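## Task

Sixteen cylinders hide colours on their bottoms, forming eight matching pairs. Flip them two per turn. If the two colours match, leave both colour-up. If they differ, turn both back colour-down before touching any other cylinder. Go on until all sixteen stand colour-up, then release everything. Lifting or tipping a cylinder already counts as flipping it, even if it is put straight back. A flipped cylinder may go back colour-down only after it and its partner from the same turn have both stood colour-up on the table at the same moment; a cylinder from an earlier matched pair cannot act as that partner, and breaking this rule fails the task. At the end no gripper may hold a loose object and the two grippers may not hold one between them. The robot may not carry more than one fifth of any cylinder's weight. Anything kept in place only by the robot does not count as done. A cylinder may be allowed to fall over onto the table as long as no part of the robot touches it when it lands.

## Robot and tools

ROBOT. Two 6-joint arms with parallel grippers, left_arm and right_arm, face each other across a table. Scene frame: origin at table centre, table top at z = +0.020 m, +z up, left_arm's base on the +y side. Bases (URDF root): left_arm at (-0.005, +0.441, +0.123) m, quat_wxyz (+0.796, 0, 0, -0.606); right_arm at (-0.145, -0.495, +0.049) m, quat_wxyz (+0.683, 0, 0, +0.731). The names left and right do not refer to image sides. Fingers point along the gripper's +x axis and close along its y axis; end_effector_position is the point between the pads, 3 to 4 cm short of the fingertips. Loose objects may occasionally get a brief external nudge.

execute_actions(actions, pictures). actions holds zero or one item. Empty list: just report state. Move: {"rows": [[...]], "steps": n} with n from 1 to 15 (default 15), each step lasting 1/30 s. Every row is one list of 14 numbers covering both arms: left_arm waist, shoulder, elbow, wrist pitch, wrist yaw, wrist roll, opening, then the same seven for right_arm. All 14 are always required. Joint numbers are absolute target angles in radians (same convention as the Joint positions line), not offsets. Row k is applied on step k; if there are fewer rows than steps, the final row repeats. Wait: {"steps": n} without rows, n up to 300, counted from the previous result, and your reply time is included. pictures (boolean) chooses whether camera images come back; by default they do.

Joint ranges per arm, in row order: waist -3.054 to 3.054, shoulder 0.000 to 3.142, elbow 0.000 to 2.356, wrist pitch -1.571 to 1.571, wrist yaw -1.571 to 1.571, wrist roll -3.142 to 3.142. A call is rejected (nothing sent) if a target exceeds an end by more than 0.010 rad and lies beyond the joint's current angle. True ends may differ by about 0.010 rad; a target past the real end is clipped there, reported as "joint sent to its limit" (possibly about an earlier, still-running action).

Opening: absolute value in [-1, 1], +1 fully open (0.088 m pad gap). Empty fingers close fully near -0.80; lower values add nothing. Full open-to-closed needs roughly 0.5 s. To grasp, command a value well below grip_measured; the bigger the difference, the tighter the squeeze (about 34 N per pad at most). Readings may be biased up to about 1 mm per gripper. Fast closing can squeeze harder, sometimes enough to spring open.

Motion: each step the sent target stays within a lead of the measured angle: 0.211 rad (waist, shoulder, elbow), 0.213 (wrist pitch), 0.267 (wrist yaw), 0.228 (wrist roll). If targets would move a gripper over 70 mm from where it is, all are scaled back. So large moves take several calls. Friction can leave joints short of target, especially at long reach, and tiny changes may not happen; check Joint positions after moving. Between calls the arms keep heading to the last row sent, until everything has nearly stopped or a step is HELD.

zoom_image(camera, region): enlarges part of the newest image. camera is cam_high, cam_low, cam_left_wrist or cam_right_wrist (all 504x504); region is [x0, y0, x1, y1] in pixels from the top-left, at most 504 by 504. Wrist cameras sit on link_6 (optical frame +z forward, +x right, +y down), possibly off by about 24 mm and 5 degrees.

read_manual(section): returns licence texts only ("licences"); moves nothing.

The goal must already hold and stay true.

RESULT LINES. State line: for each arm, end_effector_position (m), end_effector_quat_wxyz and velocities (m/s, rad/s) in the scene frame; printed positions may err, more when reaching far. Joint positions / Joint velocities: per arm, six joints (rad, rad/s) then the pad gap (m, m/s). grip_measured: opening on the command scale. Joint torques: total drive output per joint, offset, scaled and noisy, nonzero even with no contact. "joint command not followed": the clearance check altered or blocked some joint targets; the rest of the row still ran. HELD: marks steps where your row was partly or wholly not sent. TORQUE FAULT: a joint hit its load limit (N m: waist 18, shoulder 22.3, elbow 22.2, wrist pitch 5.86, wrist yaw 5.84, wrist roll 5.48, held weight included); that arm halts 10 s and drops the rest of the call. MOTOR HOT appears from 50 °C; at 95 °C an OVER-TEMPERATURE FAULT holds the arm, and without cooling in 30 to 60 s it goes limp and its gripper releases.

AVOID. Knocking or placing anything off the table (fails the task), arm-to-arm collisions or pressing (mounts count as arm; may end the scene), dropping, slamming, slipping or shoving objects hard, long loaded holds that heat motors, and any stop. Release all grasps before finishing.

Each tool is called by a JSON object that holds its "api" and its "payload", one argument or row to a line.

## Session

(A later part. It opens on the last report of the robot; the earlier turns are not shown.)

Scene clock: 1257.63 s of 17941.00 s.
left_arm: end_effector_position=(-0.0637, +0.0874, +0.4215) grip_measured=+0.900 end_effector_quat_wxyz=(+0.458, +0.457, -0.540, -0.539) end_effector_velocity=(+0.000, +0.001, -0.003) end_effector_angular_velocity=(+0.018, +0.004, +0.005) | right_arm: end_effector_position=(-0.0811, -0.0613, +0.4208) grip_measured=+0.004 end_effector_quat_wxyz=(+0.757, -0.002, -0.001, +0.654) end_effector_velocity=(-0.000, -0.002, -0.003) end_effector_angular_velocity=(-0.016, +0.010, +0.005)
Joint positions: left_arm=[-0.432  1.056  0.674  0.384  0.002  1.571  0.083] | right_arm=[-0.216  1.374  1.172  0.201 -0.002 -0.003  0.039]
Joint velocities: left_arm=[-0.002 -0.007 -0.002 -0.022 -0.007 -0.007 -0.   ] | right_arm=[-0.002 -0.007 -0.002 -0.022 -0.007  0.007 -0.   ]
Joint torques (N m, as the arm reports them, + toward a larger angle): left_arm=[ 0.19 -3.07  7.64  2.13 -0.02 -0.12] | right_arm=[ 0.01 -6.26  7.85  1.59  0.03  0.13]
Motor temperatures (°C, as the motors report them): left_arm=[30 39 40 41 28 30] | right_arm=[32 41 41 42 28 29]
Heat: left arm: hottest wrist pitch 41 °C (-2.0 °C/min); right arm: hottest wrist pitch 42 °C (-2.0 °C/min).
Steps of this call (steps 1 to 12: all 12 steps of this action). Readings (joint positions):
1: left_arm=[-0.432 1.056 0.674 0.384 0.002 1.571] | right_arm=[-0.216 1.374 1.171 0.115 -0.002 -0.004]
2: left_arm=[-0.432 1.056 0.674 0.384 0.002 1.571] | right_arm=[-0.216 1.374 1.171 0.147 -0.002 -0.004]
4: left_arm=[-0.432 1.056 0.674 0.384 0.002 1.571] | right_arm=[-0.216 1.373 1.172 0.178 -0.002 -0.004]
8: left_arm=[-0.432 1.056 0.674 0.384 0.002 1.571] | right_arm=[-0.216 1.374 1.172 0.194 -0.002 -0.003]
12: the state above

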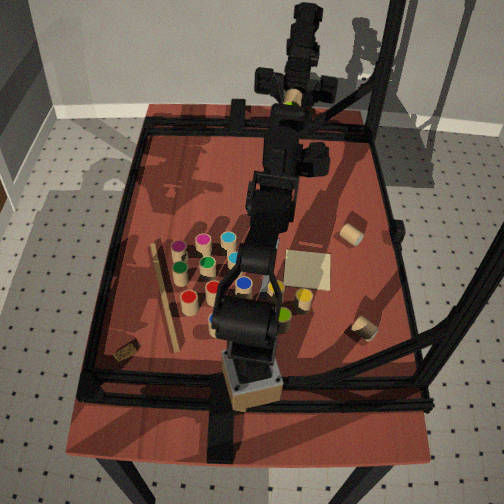

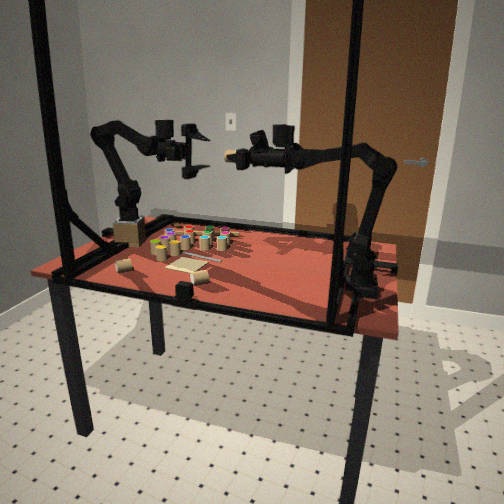

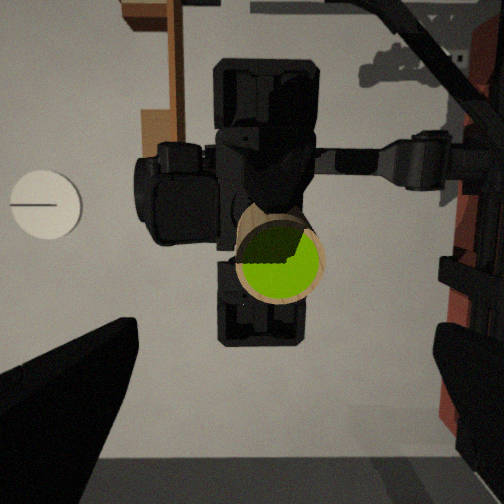

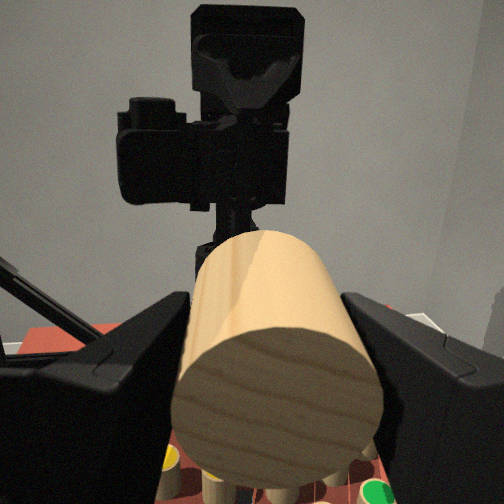

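{"api": "execute_actions", "payload": {
  "actions": [
    {"rows":[[-0.43,1.2,0.77,0.44,0,1.571,0.9,-0.216,1.38,1.163,0.212,0,0,-0.7],[-0.43,1.2,0.77,0.44,0,1.571,0.9,-0.216,1.38,1.163,0.212,0,0,-0.7],[-0.43,1.33,0.86,0.48,0,1.571,0.9,-0.216,1.38,1.163,0.212,0,0,-0.7],[-0.43,1.33,0.86,0.48,0,1.571,0.9,-0.216,1.38,1.163,0.212,0,0,-0.7],[-0.43,1.43,0.93,0.51,0,1.571,0.9,-0.216,1.38,1.163,0.212,0,0,-0.7],[-0.43,1.43,0.93,0.51,0,1.571,0.9,-0.216,1.38,1.163,0.212,0,0,-0.7],[-0.43,1.524,1.0,0.537,0,1.571,0.9,-0.216,1.38,1.163,0.212,0,0,-0.7]],"steps":14}
  ],
  "pictures": false
}}

{"api": "execute_actions", "payload": {
  "actions": [
    {"rows":[[-0.43,1.524,1.0,0.537,0,1.571,-0.7,-0.216,1.38,1.163,0.212,0,0,-0.7]],"steps":12}
  ],
  "pictures": false
}}

{"api": "execute_actions", "payload": {
  "actions": [
    {"rows":[[-0.43,1.524,1.0,0.537,0,1.571,-0.7,-0.216,1.38,1.163,0.212,0,0,0.6]],"steps":11}
  ],
  "pictures": false
}}

{"api": "execute_actions", "payload": {
  "actions": [
    {"rows":[[-0.43,1.43,0.93,0.51,0,1.571,-0.7,-0.216,1.38,1.163,0.212,0,0,0.6],[-0.43,1.33,0.86,0.48,0,1.571,-0.7,-0.216,1.38,1.163,0.212,0,0,0.6],[-0.43,1.2,0.77,0.44,0,1.571,-0.7,-0.216,1.38,1.163,0.212,0,0,0.6],[-0.43,1.058,0.672,0.386,0,1.571,-0.7,-0.216,1.38,1.163,0.212,0,0,0.6]],"steps":8}
  ],
  "pictures": false
}}

{"api": "execute_actions", "payload": {
  "actions": [
    {"rows":[[-1.02,0.95,0.7,-0.9,0,1.571,-0.7,-0.216,1.38,1.163,0.212,0,0,0.6]],"steps":15}
  ],
  "pictures": false
}}

{"api": "execute_actions", "payload": {
  "actions": [
    {"rows":[[-1.02,0.95,0.7,-0.9,0,1.571,-0.7,-0.216,1.38,1.163,0.212,0,0,0.6],[-1.02,0.95,0.7,-0.9,0,1.571,-0.7,-0.216,1.38,1.163,0.212,0,0,0.6],[-1.02,0.95,0.7,-0.9,0,1.571,-0.7,-0.216,1.38,1.163,0.212,0,0,0.6],[-1.02,0.95,0.7,-0.9,0,1.571,-0.7,-0.216,1.38,1.163,0.212,0,0,0.6],[-1.02,1.345,0.673,-0.899,0,1.571,-0.7,-0.216,1.38,1.163,0.212,0,0,0.6]],"steps":14}
  ],
  "pictures": false
}}

{"api": "execute_actions", "payload": {
  "actions": [
    {"rows":[[-1.02,1.375,0.64,-0.84,0,1.571,-0.7,-0.216,1.38,1.163,0.212,0,0,0.6],[-1.02,1.405,0.61,-0.78,0,1.571,-0.7,-0.216,1.38,1.163,0.212,0,0,0.6],[-1.02,1.435,0.582,-0.72,0,1.571,-0.7,-0.216,1.38,1.163,0.212,0,0,0.6],[-1.02,1.466,0.555,-0.66,0,1.571,-0.7,-0.216,1.38,1.163,0.212,0,0,0.6],[-1.02,1.51,0.53,-0.6,0,1.571,-0.7,-0.216,1.38,1.163,0.212,0,0,0.6],[-1.02,1.55,0.508,-0.54,0,1.571,-0.7,-0.216,1.38,1.163,0.212,0,0,0.6],[-1.02,1.582,0.493,-0.485,0,1.571,-0.7,-0.216,1.38,1.163,0.212,0,0,0.6],[-1.02,1.605,0.484,-0.448,0,1.571,-0.7,-0.216,1.38,1.163,0.212,0,0,0.6],[-1.02,1.622,0.478,-0.423,0,1.571,-0.7,-0.216,1.38,1.163,0.212,0,0,0.6],[-1.02,1.634,0.474,-0.408,0,1.571,-0.7,-0.216,1.38,1.163,0.212,0,0,0.6],[-1.02,1.642,0.471,-0.402,0,1.571,-0.7,-0.216,1.38,1.163,0.212,0,0,0.6],[-1.02,1.647,0.47,-0.4,0,1.571,-0.7,-0.216,1.38,1.163,0.212,0,0,0.6],[-1.02,1.65,0.469,-0.398,0,1.571,-0.7,-0.216,1.38,1.163,0.212,0,0,0.6]],"steps":15}
  ],
  "pictures": false
}}

{"api": "execute_actions", "payload": {
  "actions": [
    {"rows":[[-1.02,1.65,0.469,-0.398,0,1.571,-0.7,-0.216,1.38,1.163,0.212,0,0,0.6],[-1.02,1.65,0.469,-0.398,0,1.571,0.4,-0.216,1.38,1.163,0.212,0,0,0.6]],"steps":12}
  ],
  "pictures": false
}}

{"api": "execute_actions", "payload": {
  "actions": [
    {"rows":[[-1.02,1.605,0.484,-0.45,0,1.571,0.4,-0.216,1.38,1.163,0.212,0,0,0.6],[-1.02,1.554,0.506,-0.523,0,1.571,0.4,-0.216,1.38,1.163,0.212,0,0,0.6],[-1.02,1.51,0.53,-0.59,0,1.571,0.4,-0.216,1.38,1.163,0.212,0,0,0.6],[-1.02,1.466,0.555,-0.66,0,1.571,0.4,-0.216,1.38,1.163,0.212,0,0,0.6],[-1.02,1.42,0.595,-0.75,0,1.571,0.4,-0.216,1.38,1.163,0.212,0,0,0.6],[-1.02,1.375,0.64,-0.84,0,1.571,0.4,-0.216,1.38,1.163,0.212,0,0,0.6],[-1.02,1.345,0.673,-0.899,0,1.571,0.4,-0.216,1.38,1.163,0.212,0,0,0.6]],"steps":12}
  ]
}}

{"api": "zoom_image", "payload": {
  "camera": "cam_low",
  "region": [120,205,250,285]
}}

Scene clock: 1277.50 s of 17941.00 s.
left_arm: end_effector_position=(-0.0810, -0.0192, +0.4138) grip_measured=+0.900 end_effector_quat_wxyz=(+0.455, +0.460, -0.537, -0.542) end_effector_velocity=(-0.001, -0.008, +0.046) end_effector_angular_velocity=(-0.131, +0.029, +0.005) | right_arm: end_effector_position=(-0.0811, -0.0611, +0.4216) grip_measured=+0.003 end_effector_quat_wxyz=(+0.757, +0.001, -0.003, +0.654) end_effector_velocity=(-0.002, -0.000, -0.005) end_effector_angular_velocity=(-0.025, -0.019, +0.010)
Joint positions: left_arm=[-0.432  1.521  0.981  0.53   0.002  1.571  0.083] | right_arm=[-0.216  1.375  1.171  0.208 -0.002 -0.002  0.039]
Joint velocities: left_arm=[-0.002  0.012  0.081  0.066 -0.007 -0.007 -0.   ] | right_arm=[ 0.002 -0.002 -0.002 -0.022 -0.007 -0.022  0.   ]
Joint torques (N m, as the arm reports them, + toward a larger angle): left_arm=[ 0.15 -5.93  9.58  2.36  0.   -0.12] | right_arm=[ 0.01 -5.88  6.98  1.68  0.04  0.09]
Motor temperatures (°C, as the motors report them): left_arm=[30 39 42 44 28 30] | right_arm=[32 41 42 44 28 29]
Heat: left arm: hottest wrist pitch 44 °C (+2.0 °C/min); right arm: hottest wrist pitch 44 °C (+1.0 °C/min).
Steps of this call (steps 1 to 15: the robot went on to your last target; steps 16 to 582: nothing new was sent; steps 583 to 596: all 14 steps of this action). Readings (joint positions):
583: left_arm=[-0.432 1.076 0.685 0.391 0.002 1.571] | right_arm=[-0.216 1.375 1.171 0.202 -0.002 -0.002]
584: left_arm=[-0.432 1.109 0.709 0.413 0.002 1.571] | right_arm=[-0.216 1.375 1.171 0.204 -0.002 -0.002]
586: left_arm=[-0.432 1.214 0.786 0.451 0.002 1.571] | right_arm=[-0.216 1.375 1.171 0.207 -0.002 -0.002]
590: left_arm=[-0.432 1.427 0.933 0.511 0.002 1.571] | right_arm=[-0.216 1.375 1.171 0.208 -0.002 -0.002]
596: the state above

Scene clock: 1277.90 s of 17941.00 s.
left_arm: end_effector_position=(-0.0812, -0.0202, +0.4207) grip_measured=+0.024 end_effector_quat_wxyz=(+0.460, +0.455, -0.541, -0.537) end_effector_velocity=(+0.002, +0.000, +0.002) end_effector_angular_velocity=(-0.011, -0.020, +0.020) | right_arm: end_effector_position=(-0.0810, -0.0610, +0.4206) grip_measured=+0.003 end_effector_quat_wxyz=(+0.757, +0.000, -0.002, +0.654) end_effector_velocity=(-0.000, -0.001, -0.005) end_effector_angular_velocity=(-0.019, +0.025, +0.005)
Joint positions: left_arm=[-0.432  1.521  0.993  0.537  0.002  1.571  0.04 ] | right_arm=[-0.216  1.375  1.168  0.21  -0.002 -0.002  0.039]
Joint velocities: left_arm=[-0.002 -0.002 -0.002  0.007 -0.022  0.022 -0.   ] | right_arm=[-0.002 -0.002 -0.002 -0.022 -0.007  0.022 -0.001]
Joint torques (N m, as the arm reports them, + toward a larger angle): left_arm=[ 0.17 -5.83  8.63  1.99 -0.01 -0.09] | right_arm=[-0.02 -5.91  7.22  1.57  0.05  0.1 ]
Motor temperatures (°C, as the motors report them): left_arm=[30 39 42 44 28 30] | right_arm=[32 41 42 44 28 29]
Heat: left arm: hottest wrist pitch 44 °C (+2.0 °C/min); right arm: hottest wrist pitch 44 °C (+1.0 °C/min).
Steps of this call (steps 1 to 12: all 12 steps of this action). Readings (joint positions):
1: left_arm=[-0.432 1.521 0.983 0.532 0.002 1.571] | right_arm=[-0.216 1.375 1.171 0.208 -0.002 -0.002]
2: left_arm=[-0.432 1.521 0.986 0.535 0.002 1.571] | right_arm=[-0.216 1.375 1.171 0.208 -0.002 -0.002]
4: left_arm=[-0.432 1.521 0.991 0.536 0.002 1.571] | right_arm=[-0.216 1.375 1.171 0.208 -0.002 -0.002]
8: left_arm=[-0.432 1.521 0.992 0.537 0.002 1.571] | right_arm=[-0.216 1.375 1.170 0.209 -0.002 -0.002]
12: the state above

Scene clock: 1278.27 s of 17941.00 s.
left_arm: end_effector_position=(-0.0812, -0.0202, +0.4202) grip_measured=+0.024 end_effector_quat_wxyz=(+0.459, +0.456, -0.541, -0.538) end_effector_velocity=(+0.000, +0.001, -0.005) end_effector_angular_velocity=(+0.023, +0.004, +0.005) | right_arm: end_effector_position=(-0.0811, -0.0610, +0.4209) grip_measured=+0.580 end_effector_quat_wxyz=(+0.757, +0.000, -0.002, +0.654) end_effector_velocity=(-0.002, -0.000, -0.002) end_effector_angular_velocity=(-0.008, -0.006, +0.020)
Joint positions: left_arm=[-0.432  1.521  0.993  0.535  0.002  1.571  0.04 ] | right_arm=[-0.216  1.375  1.168  0.211 -0.002 -0.002  0.067]
Joint velocities: left_arm=[-0.002 -0.002 -0.002 -0.022 -0.007 -0.007  0.   ] | right_arm=[-0.002 -0.002 -0.002 -0.007 -0.022 -0.007  0.175]
Joint torques (N m, as the arm reports them, + toward a larger angle): left_arm=[ 0.18 -5.82  8.69  2.13 -0.02 -0.12] | right_arm=[ 0.   -5.95  7.18  1.5   0.03  0.1 ]
Motor temperatures (°C, as the motors report them): left_arm=[30 39 42 44 28 30] | right_arm=[32 41 42 44 28 29]
Heat: left arm: hottest wrist pitch 44 °C (+2.0 °C/min); right arm: hottest wrist pitch 44 °C (+1.0 °C/min).
Steps of this call (steps 1 to 11: all 11 steps of this action). Readings (joint positions):
1: left_arm=[-0.432 1.521 0.993 0.537 0.002 1.571] | right_arm=[-0.216 1.375 1.168 0.210 -0.002 -0.002]
2: left_arm=[-0.432 1.521 0.993 0.537 0.002 1.571] | right_arm=[-0.216 1.375 1.168 0.210 -0.002 -0.002]
4: left_arm=[-0.432 1.521 0.993 0.537 0.002 1.571] | right_arm=[-0.216 1.375 1.168 0.210 -0.002 -0.002]
8: left_arm=[-0.432 1.521 0.993 0.535 0.002 1.571] | right_arm=[-0.216 1.375 1.168 0.210 -0.002 -0.002]
11: the state above

Scene clock: 1278.53 s of 17941.00 s.
left_arm: end_effector_position=(-0.0661, +0.0717, +0.4048) grip_measured=+0.024 end_effector_quat_wxyz=(+0.444, +0.470, -0.528, -0.550) end_effector_velocity=(+0.035, +0.213, +0.186) end_effector_angular_velocity=(-0.628, +0.110, +0.005) | right_arm: end_effector_position=(-0.0811, -0.0610, +0.4209) grip_measured=+0.599 end_effector_quat_wxyz=(+0.757, +0.000, -0.002, +0.654) end_effector_velocity=(+0.000, +0.001, -0.007) end_effector_angular_velocity=(-0.028, -0.003, +0.005)
Joint positions: left_arm=[-0.432  1.136  0.694  0.394  0.002  1.571  0.04 ] | right_arm=[-0.216  1.375  1.168  0.211 -0.002 -0.002  0.068]
Joint velocities: left_arm=[-0.002 -1.072 -0.398 -0.037 -0.007 -0.007 -0.   ] | right_arm=[-0.002  0.002 -0.002 -0.022 -0.007 -0.007  0.   ]
Joint torques (N m, as the arm reports them, + toward a larger angle): left_arm=[ 0.16 -3.72  9.13  2.43  0.   -0.08] | right_arm=[-0.05 -5.94  7.2   1.5   0.04  0.08]
Motor temperatures (°C, as the motors report them): left_arm=[30 39 42 44 28 30] | right_arm=[32 41 42 44 28 29]
Heat: left arm: hottest wrist pitch 44 °C (+2.0 °C/min); right arm: hottest wrist pitch 44 °C (+1.0 °C/min).
Steps of this call (steps 1 to 8: all 8 steps of this action). Readings (joint positions):
1: left_arm=[-0.432 1.509 0.984 0.532 0.002 1.571] | right_arm=[-0.216 1.375 1.168 0.211 -0.002 -0.002]
2: left_arm=[-0.432 1.476 0.956 0.515 0.002 1.571] | right_arm=[-0.216 1.375 1.168 0.211 -0.002 -0.002]
4: left_arm=[-0.432 1.361 0.847 0.465 0.002 1.571] | right_arm=[-0.216 1.375 1.168 0.211 -0.002 -0.002]
8: the state above

Scene clock: 1279.03 s of 17941.00 s.
left_arm: end_effector_position=(-0.1886, +0.2427, +0.2798) grip_measured=+0.023 end_effector_quat_wxyz=(+0.003, +0.516, -0.482, -0.708) end_effector_velocity=(+0.212, +0.238, -0.300) end_effector_angular_velocity=(+1.464, -1.363, -0.011) | right_arm: end_effector_position=(-0.0811, -0.0610, +0.4209) grip_measured=+0.600 end_effector_quat_wxyz=(+0.757, +0.000, -0.002, +0.654) end_effector_velocity=(+0.002, -0.001, -0.002) end_effector_angular_velocity=(-0.008, -0.006, -0.010)
Joint positions: left_arm=[-1.014  0.957  0.701 -0.56   0.004  1.571  0.04 ] | right_arm=[-0.216  1.375  1.168  0.211 -0.002 -0.002  0.068]
Joint velocities: left_arm=[-0.032 -0.002 -0.002 -2.    -0.022 -0.007 -0.   ] | right_arm=[-0.002 -0.002 -0.002 -0.007  0.007 -0.007 -0.   ]
Joint torques (N m, as the arm reports them, + toward a larger angle): left_arm=[-0.32 -3.11  7.43  1.69 -0.06 -0.08] | right_arm=[-0.08 -5.92  7.24  1.52  0.05  0.09]
Motor temperatures (°C, as the motors report them): left_arm=[30 39 42 44 28 30] | right_arm=[32 41 42 44 28 29]
Heat: left arm: hottest wrist pitch 44 °C (+2.0 °C/min); right arm: hottest wrist pitch 44 °C (+1.0 °C/min).
Steps of this call (steps 1 to 15: all 15 steps of this action). Readings (joint positions):
1: left_arm=[-0.451 1.095 0.690 0.357 -0.017 1.571] | right_arm=[-0.216 1.375 1.168 0.211 -0.002 -0.002]
2: left_arm=[-0.503 1.053 0.693 0.291 -0.020 1.571] | right_arm=[-0.216 1.375 1.168 0.211 -0.002 -0.002]
4: left_arm=[-0.633 0.988 0.697 0.170 -0.006 1.571] | right_arm=[-0.216 1.375 1.168 0.211 -0.002 -0.002]
8: left_arm=[-0.890 0.957 0.702 -0.089 -0.004 1.571] | right_arm=[-0.216 1.375 1.168 0.211 -0.002 -0.002]
15: the state above

Scene clock: 1279.50 s of 17941.00 s.
left_arm: end_effector_position=(-0.1344, +0.3025, +0.1605) grip_measured=+0.023 end_effector_quat_wxyz=(-0.258, +0.656, -0.259, -0.660) end_effector_velocity=(-0.002, -0.001, -0.005) end_effector_angular_velocity=(+0.010, +0.000, -0.005) | right_arm: end_effector_position=(-0.0811, -0.0610, +0.4209) grip_measured=+0.600 end_effector_quat_wxyz=(+0.757, +0.000, -0.002, +0.654) end_effector_velocity=(-0.000, -0.002, +0.000) end_effector_angular_velocity=(-0.001, +0.008, +0.005)
Joint positions: left_arm=[-1.017  1.336  0.668 -0.898  0.004  1.571  0.04 ] | right_arm=[-0.216  1.375  1.168  0.211 -0.002 -0.002  0.068]
Joint velocities: left_arm=[ 0.002  0.027 -0.002  0.022  0.007  0.007 -0.   ] | right_arm=[-0.002 -0.007 -0.002 -0.007 -0.007  0.007 -0.   ]
Joint torques (N m, as the arm reports them, + toward a larger angle): left_arm=[-0.23 -2.93  6.63  0.45 -0.04 -0.01] | right_arm=[-0.02 -5.84  7.28  1.52  0.05  0.09]
Motor temperatures (°C, as the motors report them): left_arm=[30 39 42 44 28 30] | right_arm=[32 41 42 44 28 29]
Heat: left arm: hottest wrist pitch 44 °C (+2.0 °C/min); right arm: hottest wrist pitch 44 °C (+1.0 °C/min).
Steps of this call (steps 1 to 14: all 14 steps of this action). Readings (joint positions):
1: left_arm=[-1.015 0.957 0.701 -0.627 0.004 1.571] | right_arm=[-0.216 1.375 1.168 0.211 -0.002 -0.002]
2: left_arm=[-1.016 0.957 0.701 -0.692 0.004 1.571] | right_arm=[-0.216 1.375 1.168 0.211 -0.002 -0.002]
4: left_arm=[-1.016 0.957 0.700 -0.812 0.004 1.571] | right_arm=[-0.216 1.375 1.168 0.211 -0.002 -0.002]
8: left_arm=[-1.017 1.172 0.691 -0.876 0.004 1.571] | right_arm=[-0.216 1.375 1.168 0.211 -0.002 -0.002]
14: the state above

Scene clock: 1280.00 s of 17941.00 s.
left_arm: end_effector_position=(-0.1343, +0.3026, +0.0705) grip_measured=+0.022 end_effector_quat_wxyz=(-0.261, +0.658, -0.256, -0.659) end_effector_velocity=(-0.003, -0.005, -0.019) end_effector_angular_velocity=(-0.025, +0.013, +0.005) | right_arm: end_effector_position=(-0.0811, -0.0610, +0.4209) grip_measured=+0.600 end_effector_quat_wxyz=(+0.757, +0.000, -0.002, +0.654) end_effector_velocity=(-0.000, -0.001, +0.004) end_effector_angular_velocity=(+0.013, +0.005, +0.005)
Joint positions: left_arm=[-1.017  1.64   0.475 -0.411  0.004  1.571  0.04 ] | right_arm=[-0.216  1.375  1.168  0.211 -0.002 -0.002  0.068]
Joint velocities: left_arm=[-0.002  0.085 -0.027  0.139 -0.007 -0.007 -0.   ] | right_arm=[-0.002 -0.002  0.002  0.007 -0.007  0.007 -0.   ]
Joint torques (N m, as the arm reports them, + toward a larger angle): left_arm=[-0.27 -3.46  3.61  0.57 -0.03 -0.02] | right_arm=[ 0.   -5.9   7.27  1.52  0.06  0.09]
Motor temperatures (°C, as the motors report them): left_arm=[30 39 42 44 28 30] | right_arm=[32 41 42 44 28 29]
Heat: left arm: hottest wrist pitch 44 °C (+2.0 °C/min); right arm: hottest wrist pitch 44 °C (+1.0 °C/min).
Steps of this call (steps 1 to 15: all 15 steps of this action). Readings (joint positions):
1: left_arm=[-1.017 1.341 0.665 -0.889 0.004 1.571] | right_arm=[-0.216 1.375 1.168 0.211 -0.002 -0.002]
2: left_arm=[-1.017 1.351 0.655 -0.857 0.004 1.570] | right_arm=[-0.216 1.375 1.168 0.211 -0.002 -0.002]
4: left_arm=[-1.017 1.395 0.620 -0.763 0.004 1.570] | right_arm=[-0.216 1.375 1.168 0.211 -0.002 -0.002]
8: left_arm=[-1.017 1.536 0.525 -0.557 0.004 1.570] | right_arm=[-0.216 1.375 1.168 0.211 -0.002 -0.002]
15: the state above

Scene clock: 1280.40 s of 17941.00 s.
left_arm: end_effector_position=(-0.1352, +0.3017, +0.0695) grip_measured=+0.432 end_effector_quat_wxyz=(-0.259, +0.657, -0.258, -0.660) end_effector_velocity=(+0.002, +0.001, +0.000) end_effector_angular_velocity=(+0.000, -0.010, +0.020) | right_arm: end_effector_position=(-0.0811, -0.0610, +0.4207) grip_measured=+0.600 end_effector_quat_wxyz=(+0.757, +0.000, -0.002, +0.654) end_effector_velocity=(-0.002, -0.002, +0.000) end_effector_angular_velocity=(-0.003, -0.007, +0.010)
Joint positions: left_arm=[-1.017  1.645  0.473 -0.4    0.004  1.571  0.06 ] | right_arm=[-0.216  1.375  1.168  0.211 -0.002 -0.002  0.068]
Joint velocities: left_arm=[-0.002 -0.002 -0.002 -0.007 -0.007 -0.022 -0.038] | right_arm=[ 0.002 -0.007 -0.002 -0.007 -0.007 -0.007  0.   ]
Joint torques (N m, as the arm reports them, + toward a larger angle): left_arm=[-0.22 -3.31  3.44  0.57 -0.04 -0.03] | right_arm=[-0.07 -5.94  7.21  1.5   0.04  0.11]
Motor temperatures (°C, as the motors report them): left_arm=[30 39 42 43 28 30] | right_arm=[32 41 42 44 28 29]
Heat: left arm: hottest wrist pitch 43 °C (+1.0 °C/min); right arm: hottest wrist pitch 44 °C (+1.0 °C/min).
Steps of this call (steps 1 to 12: all 12 steps of this action). Readings (joint positions):
1: left_arm=[-1.017 1.642 0.474 -0.408 0.004 1.571] | right_arm=[-0.216 1.375 1.168 0.211 -0.002 -0.002]
2: left_arm=[-1.017 1.643 0.474 -0.405 0.004 1.571] | right_arm=[-0.216 1.375 1.168 0.211 -0.002 -0.002]
4: left_arm=[-1.017 1.644 0.474 -0.402 0.004 1.571] | right_arm=[-0.216 1.375 1.168 0.211 -0.002 -0.002]
8: left_arm=[-1.017 1.645 0.473 -0.400 0.004 1.571] | right_arm=[-0.216 1.375 1.168 0.211 -0.002 -0.002]
12: the state above

Scene clock: 1280.80 s of 17941.00 s.
left_arm: end_effector_position=(-0.1373, +0.2993, +0.1580) grip_measured=+0.400 end_effector_quat_wxyz=(-0.255, +0.655, -0.262, -0.661) end_effector_velocity=(+0.046, +0.049, +0.015) end_effector_angular_velocity=(+0.197, -0.193, +0.005) | right_arm: end_effector_position=(-0.0811, -0.0609, +0.4205) grip_measured=+0.600 end_effector_quat_wxyz=(+0.757, +0.000, -0.002, +0.654) end_effector_velocity=(-0.000, -0.001, +0.001) end_effector_angular_velocity=(-0.003, -0.007, +0.005)
Joint positions: left_arm=[-1.017  1.352  0.668 -0.874  0.004  1.571  0.059] | right_arm=[-0.216  1.375  1.168  0.211 -0.002 -0.002  0.068]
Joint velocities: left_arm=[-0.002 -0.061  0.022 -0.359 -0.007 -0.007  0.   ] | right_arm=[-0.002 -0.002  0.002 -0.007 -0.007 -0.007 -0.   ]
Joint torques (N m, as the arm reports them, + toward a larger angle): left_arm=[-0.23 -3.4   6.01  0.29 -0.04 -0.04] | right_arm=[ 0.   -5.91  7.3   1.51  0.04  0.11]
Motor temperatures (°C, as the motors report them): left_arm=[30 39 42 43 28 30] | right_arm=[32 41 42 44 28 29]
Heat: left arm: hottest wrist pitch 43 °C (+1.0 °C/min); right arm: hottest wrist pitch 44 °C (+1.0 °C/min).
Steps of this call (steps 1 to 12: all 12 steps of this action). Readings (joint positions):
1: left_arm=[-1.017 1.640 0.474 -0.408 0.004 1.571] | right_arm=[-0.216 1.375 1.168 0.211 -0.002 -0.002]
2: left_arm=[-1.017 1.624 0.480 -0.442 0.004 1.571] | right_arm=[-0.216 1.375 1.168 0.211 -0.002 -0.002]
4: left_arm=[-1.017 1.562 0.501 -0.546 0.004 1.571] | right_arm=[-0.216 1.375 1.168 0.211 -0.002 -0.002]
8: left_arm=[-1.017 1.407 0.617 -0.788 0.004 1.571] | right_arm=[-0.216 1.375 1.168 0.211 -0.002 -0.002]
12: the state above

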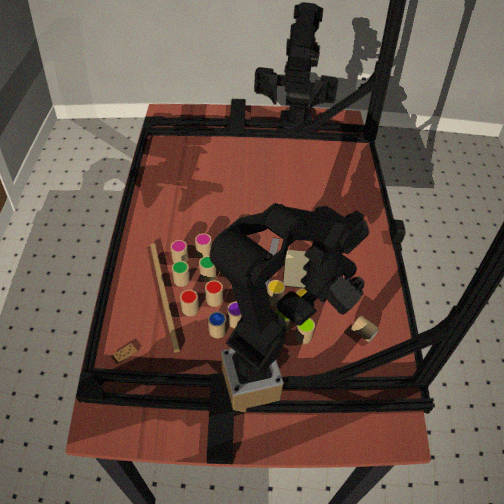

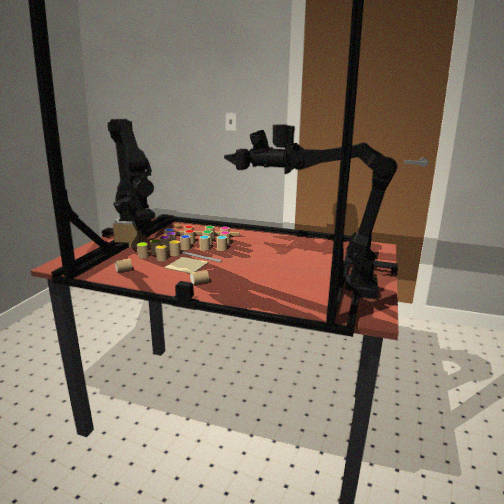

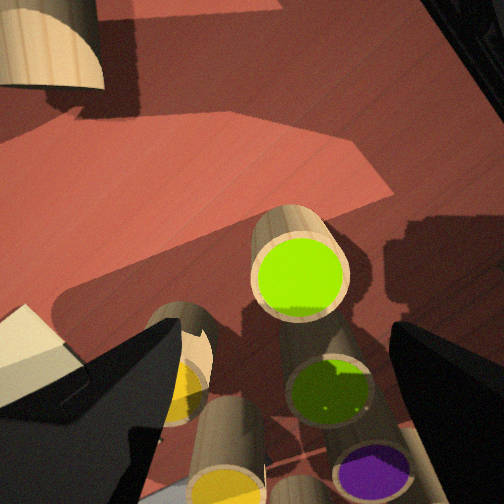

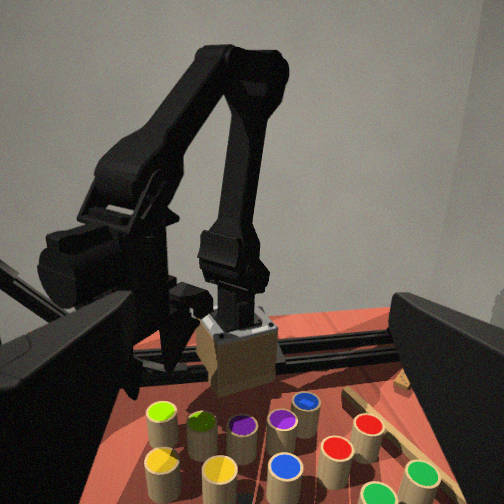

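Region (120, 205, 250, 285) of cam_low's 504x504 image, scaled by 3.877, with more detail than that image has; it fills the top 310 rows of this view, and the rest is white.

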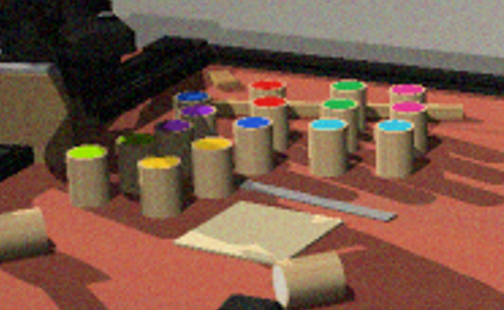

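{"api": "execute_actions", "payload": {
  "actions": []
}}

Scene clock: 1291.17 s of 17941.00 s.
left_arm: end_effector_position=(-0.1340, +0.3029, +0.1583) grip_measured=+0.400 end_effector_quat_wxyz=(-0.262, +0.658, -0.255, -0.658) end_effector_velocity=(-0.000, -0.001, -0.000) end_effector_angular_velocity=(-0.010, -0.000, +0.005) | right_arm: end_effector_position=(-0.0811, -0.0609, +0.4205) grip_measured=+0.600 end_effector_quat_wxyz=(+0.757, +0.000, -0.002, +0.654) end_effector_velocity=(-0.000, -0.001, +0.001) end_effector_angular_velocity=(-0.001, +0.008, +0.005)
Joint positions: left_arm=[-1.017  1.351  0.668 -0.898  0.004  1.571  0.059] | right_arm=[-0.216  1.375  1.168  0.211 -0.002 -0.002  0.068]
Joint velocities: left_arm=[-0.002 -0.002 -0.002  0.007 -0.007 -0.007  0.   ] | right_arm=[-0.002 -0.002  0.002 -0.007 -0.007  0.007 -0.   ]
Joint torques (N m, as the arm reports them, + toward a larger angle): left_arm=[-0.18 -3.9   6.41  0.31 -0.04 -0.02] | right_arm=[-0.09 -5.93  7.27  1.51  0.03  0.09]
Motor temperatures (°C, as the motors report them): left_arm=[30 39 41 42 28 30] | right_arm=[32 41 42 44 28 29]
Heat: left arm: hottest wrist pitch 42 °C (+0.0 °C/min); right arm: hottest wrist pitch 44 °C (+1.0 °C/min).
Steps of this call (steps 1 to 30: the robot went on to your last target; steps 31 to 100: nothing new was sent; then 7.03 s passed at rest). Readings (joint positions):
1: left_arm=[-1.017 1.351 0.668 -0.884 0.004 1.571] | right_arm=[-0.216 1.375 1.168 0.211 -0.002 -0.002]
2: left_arm=[-1.017 1.351 0.668 -0.890 0.004 1.571] | right_arm=[-0.216 1.375 1.168 0.211 -0.002 -0.002]
4: left_arm=[-1.017 1.351 0.668 -0.892 0.004 1.571] | right_arm=[-0.216 1.375 1.168 0.211 -0.002 -0.002]
8: left_arm=[-1.017 1.351 0.668 -0.897 0.004 1.571] | right_arm=[-0.216 1.375 1.168 0.211 -0.002 -0.002]
100: the state above
All arms were judged still, so your last target was given up. Only a new action makes them travel on or press farther. Fingers that are still opening or closing keep moving.

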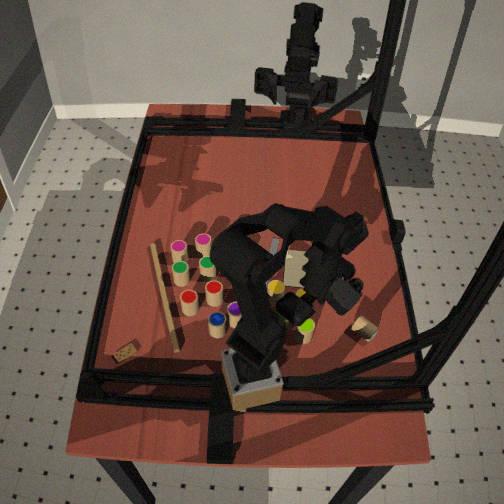

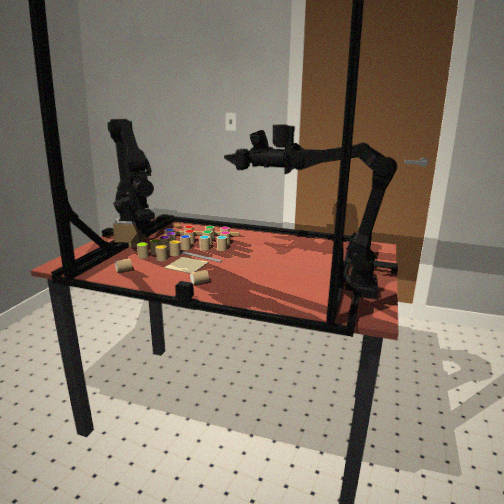

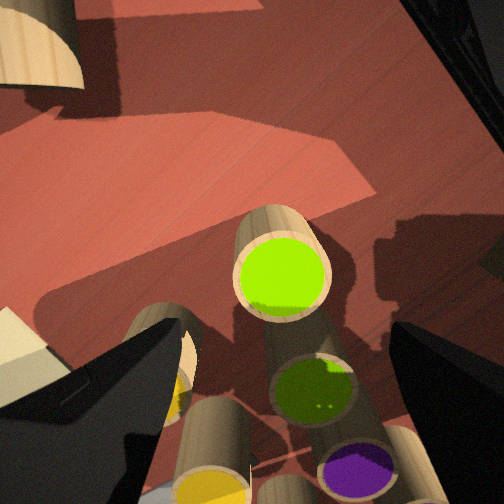

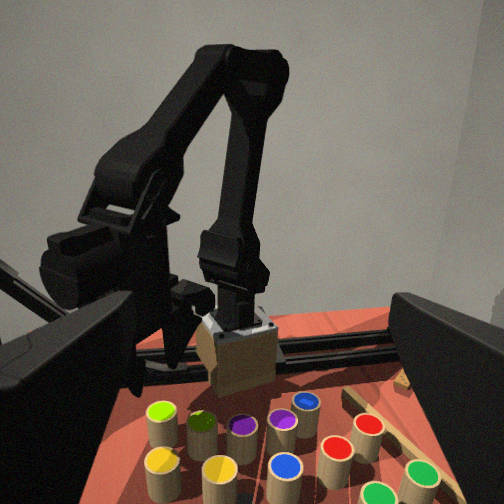

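{"api": "finished_scene", "payload": {
  "scene": 1
}}

The scene is finished: the task was done.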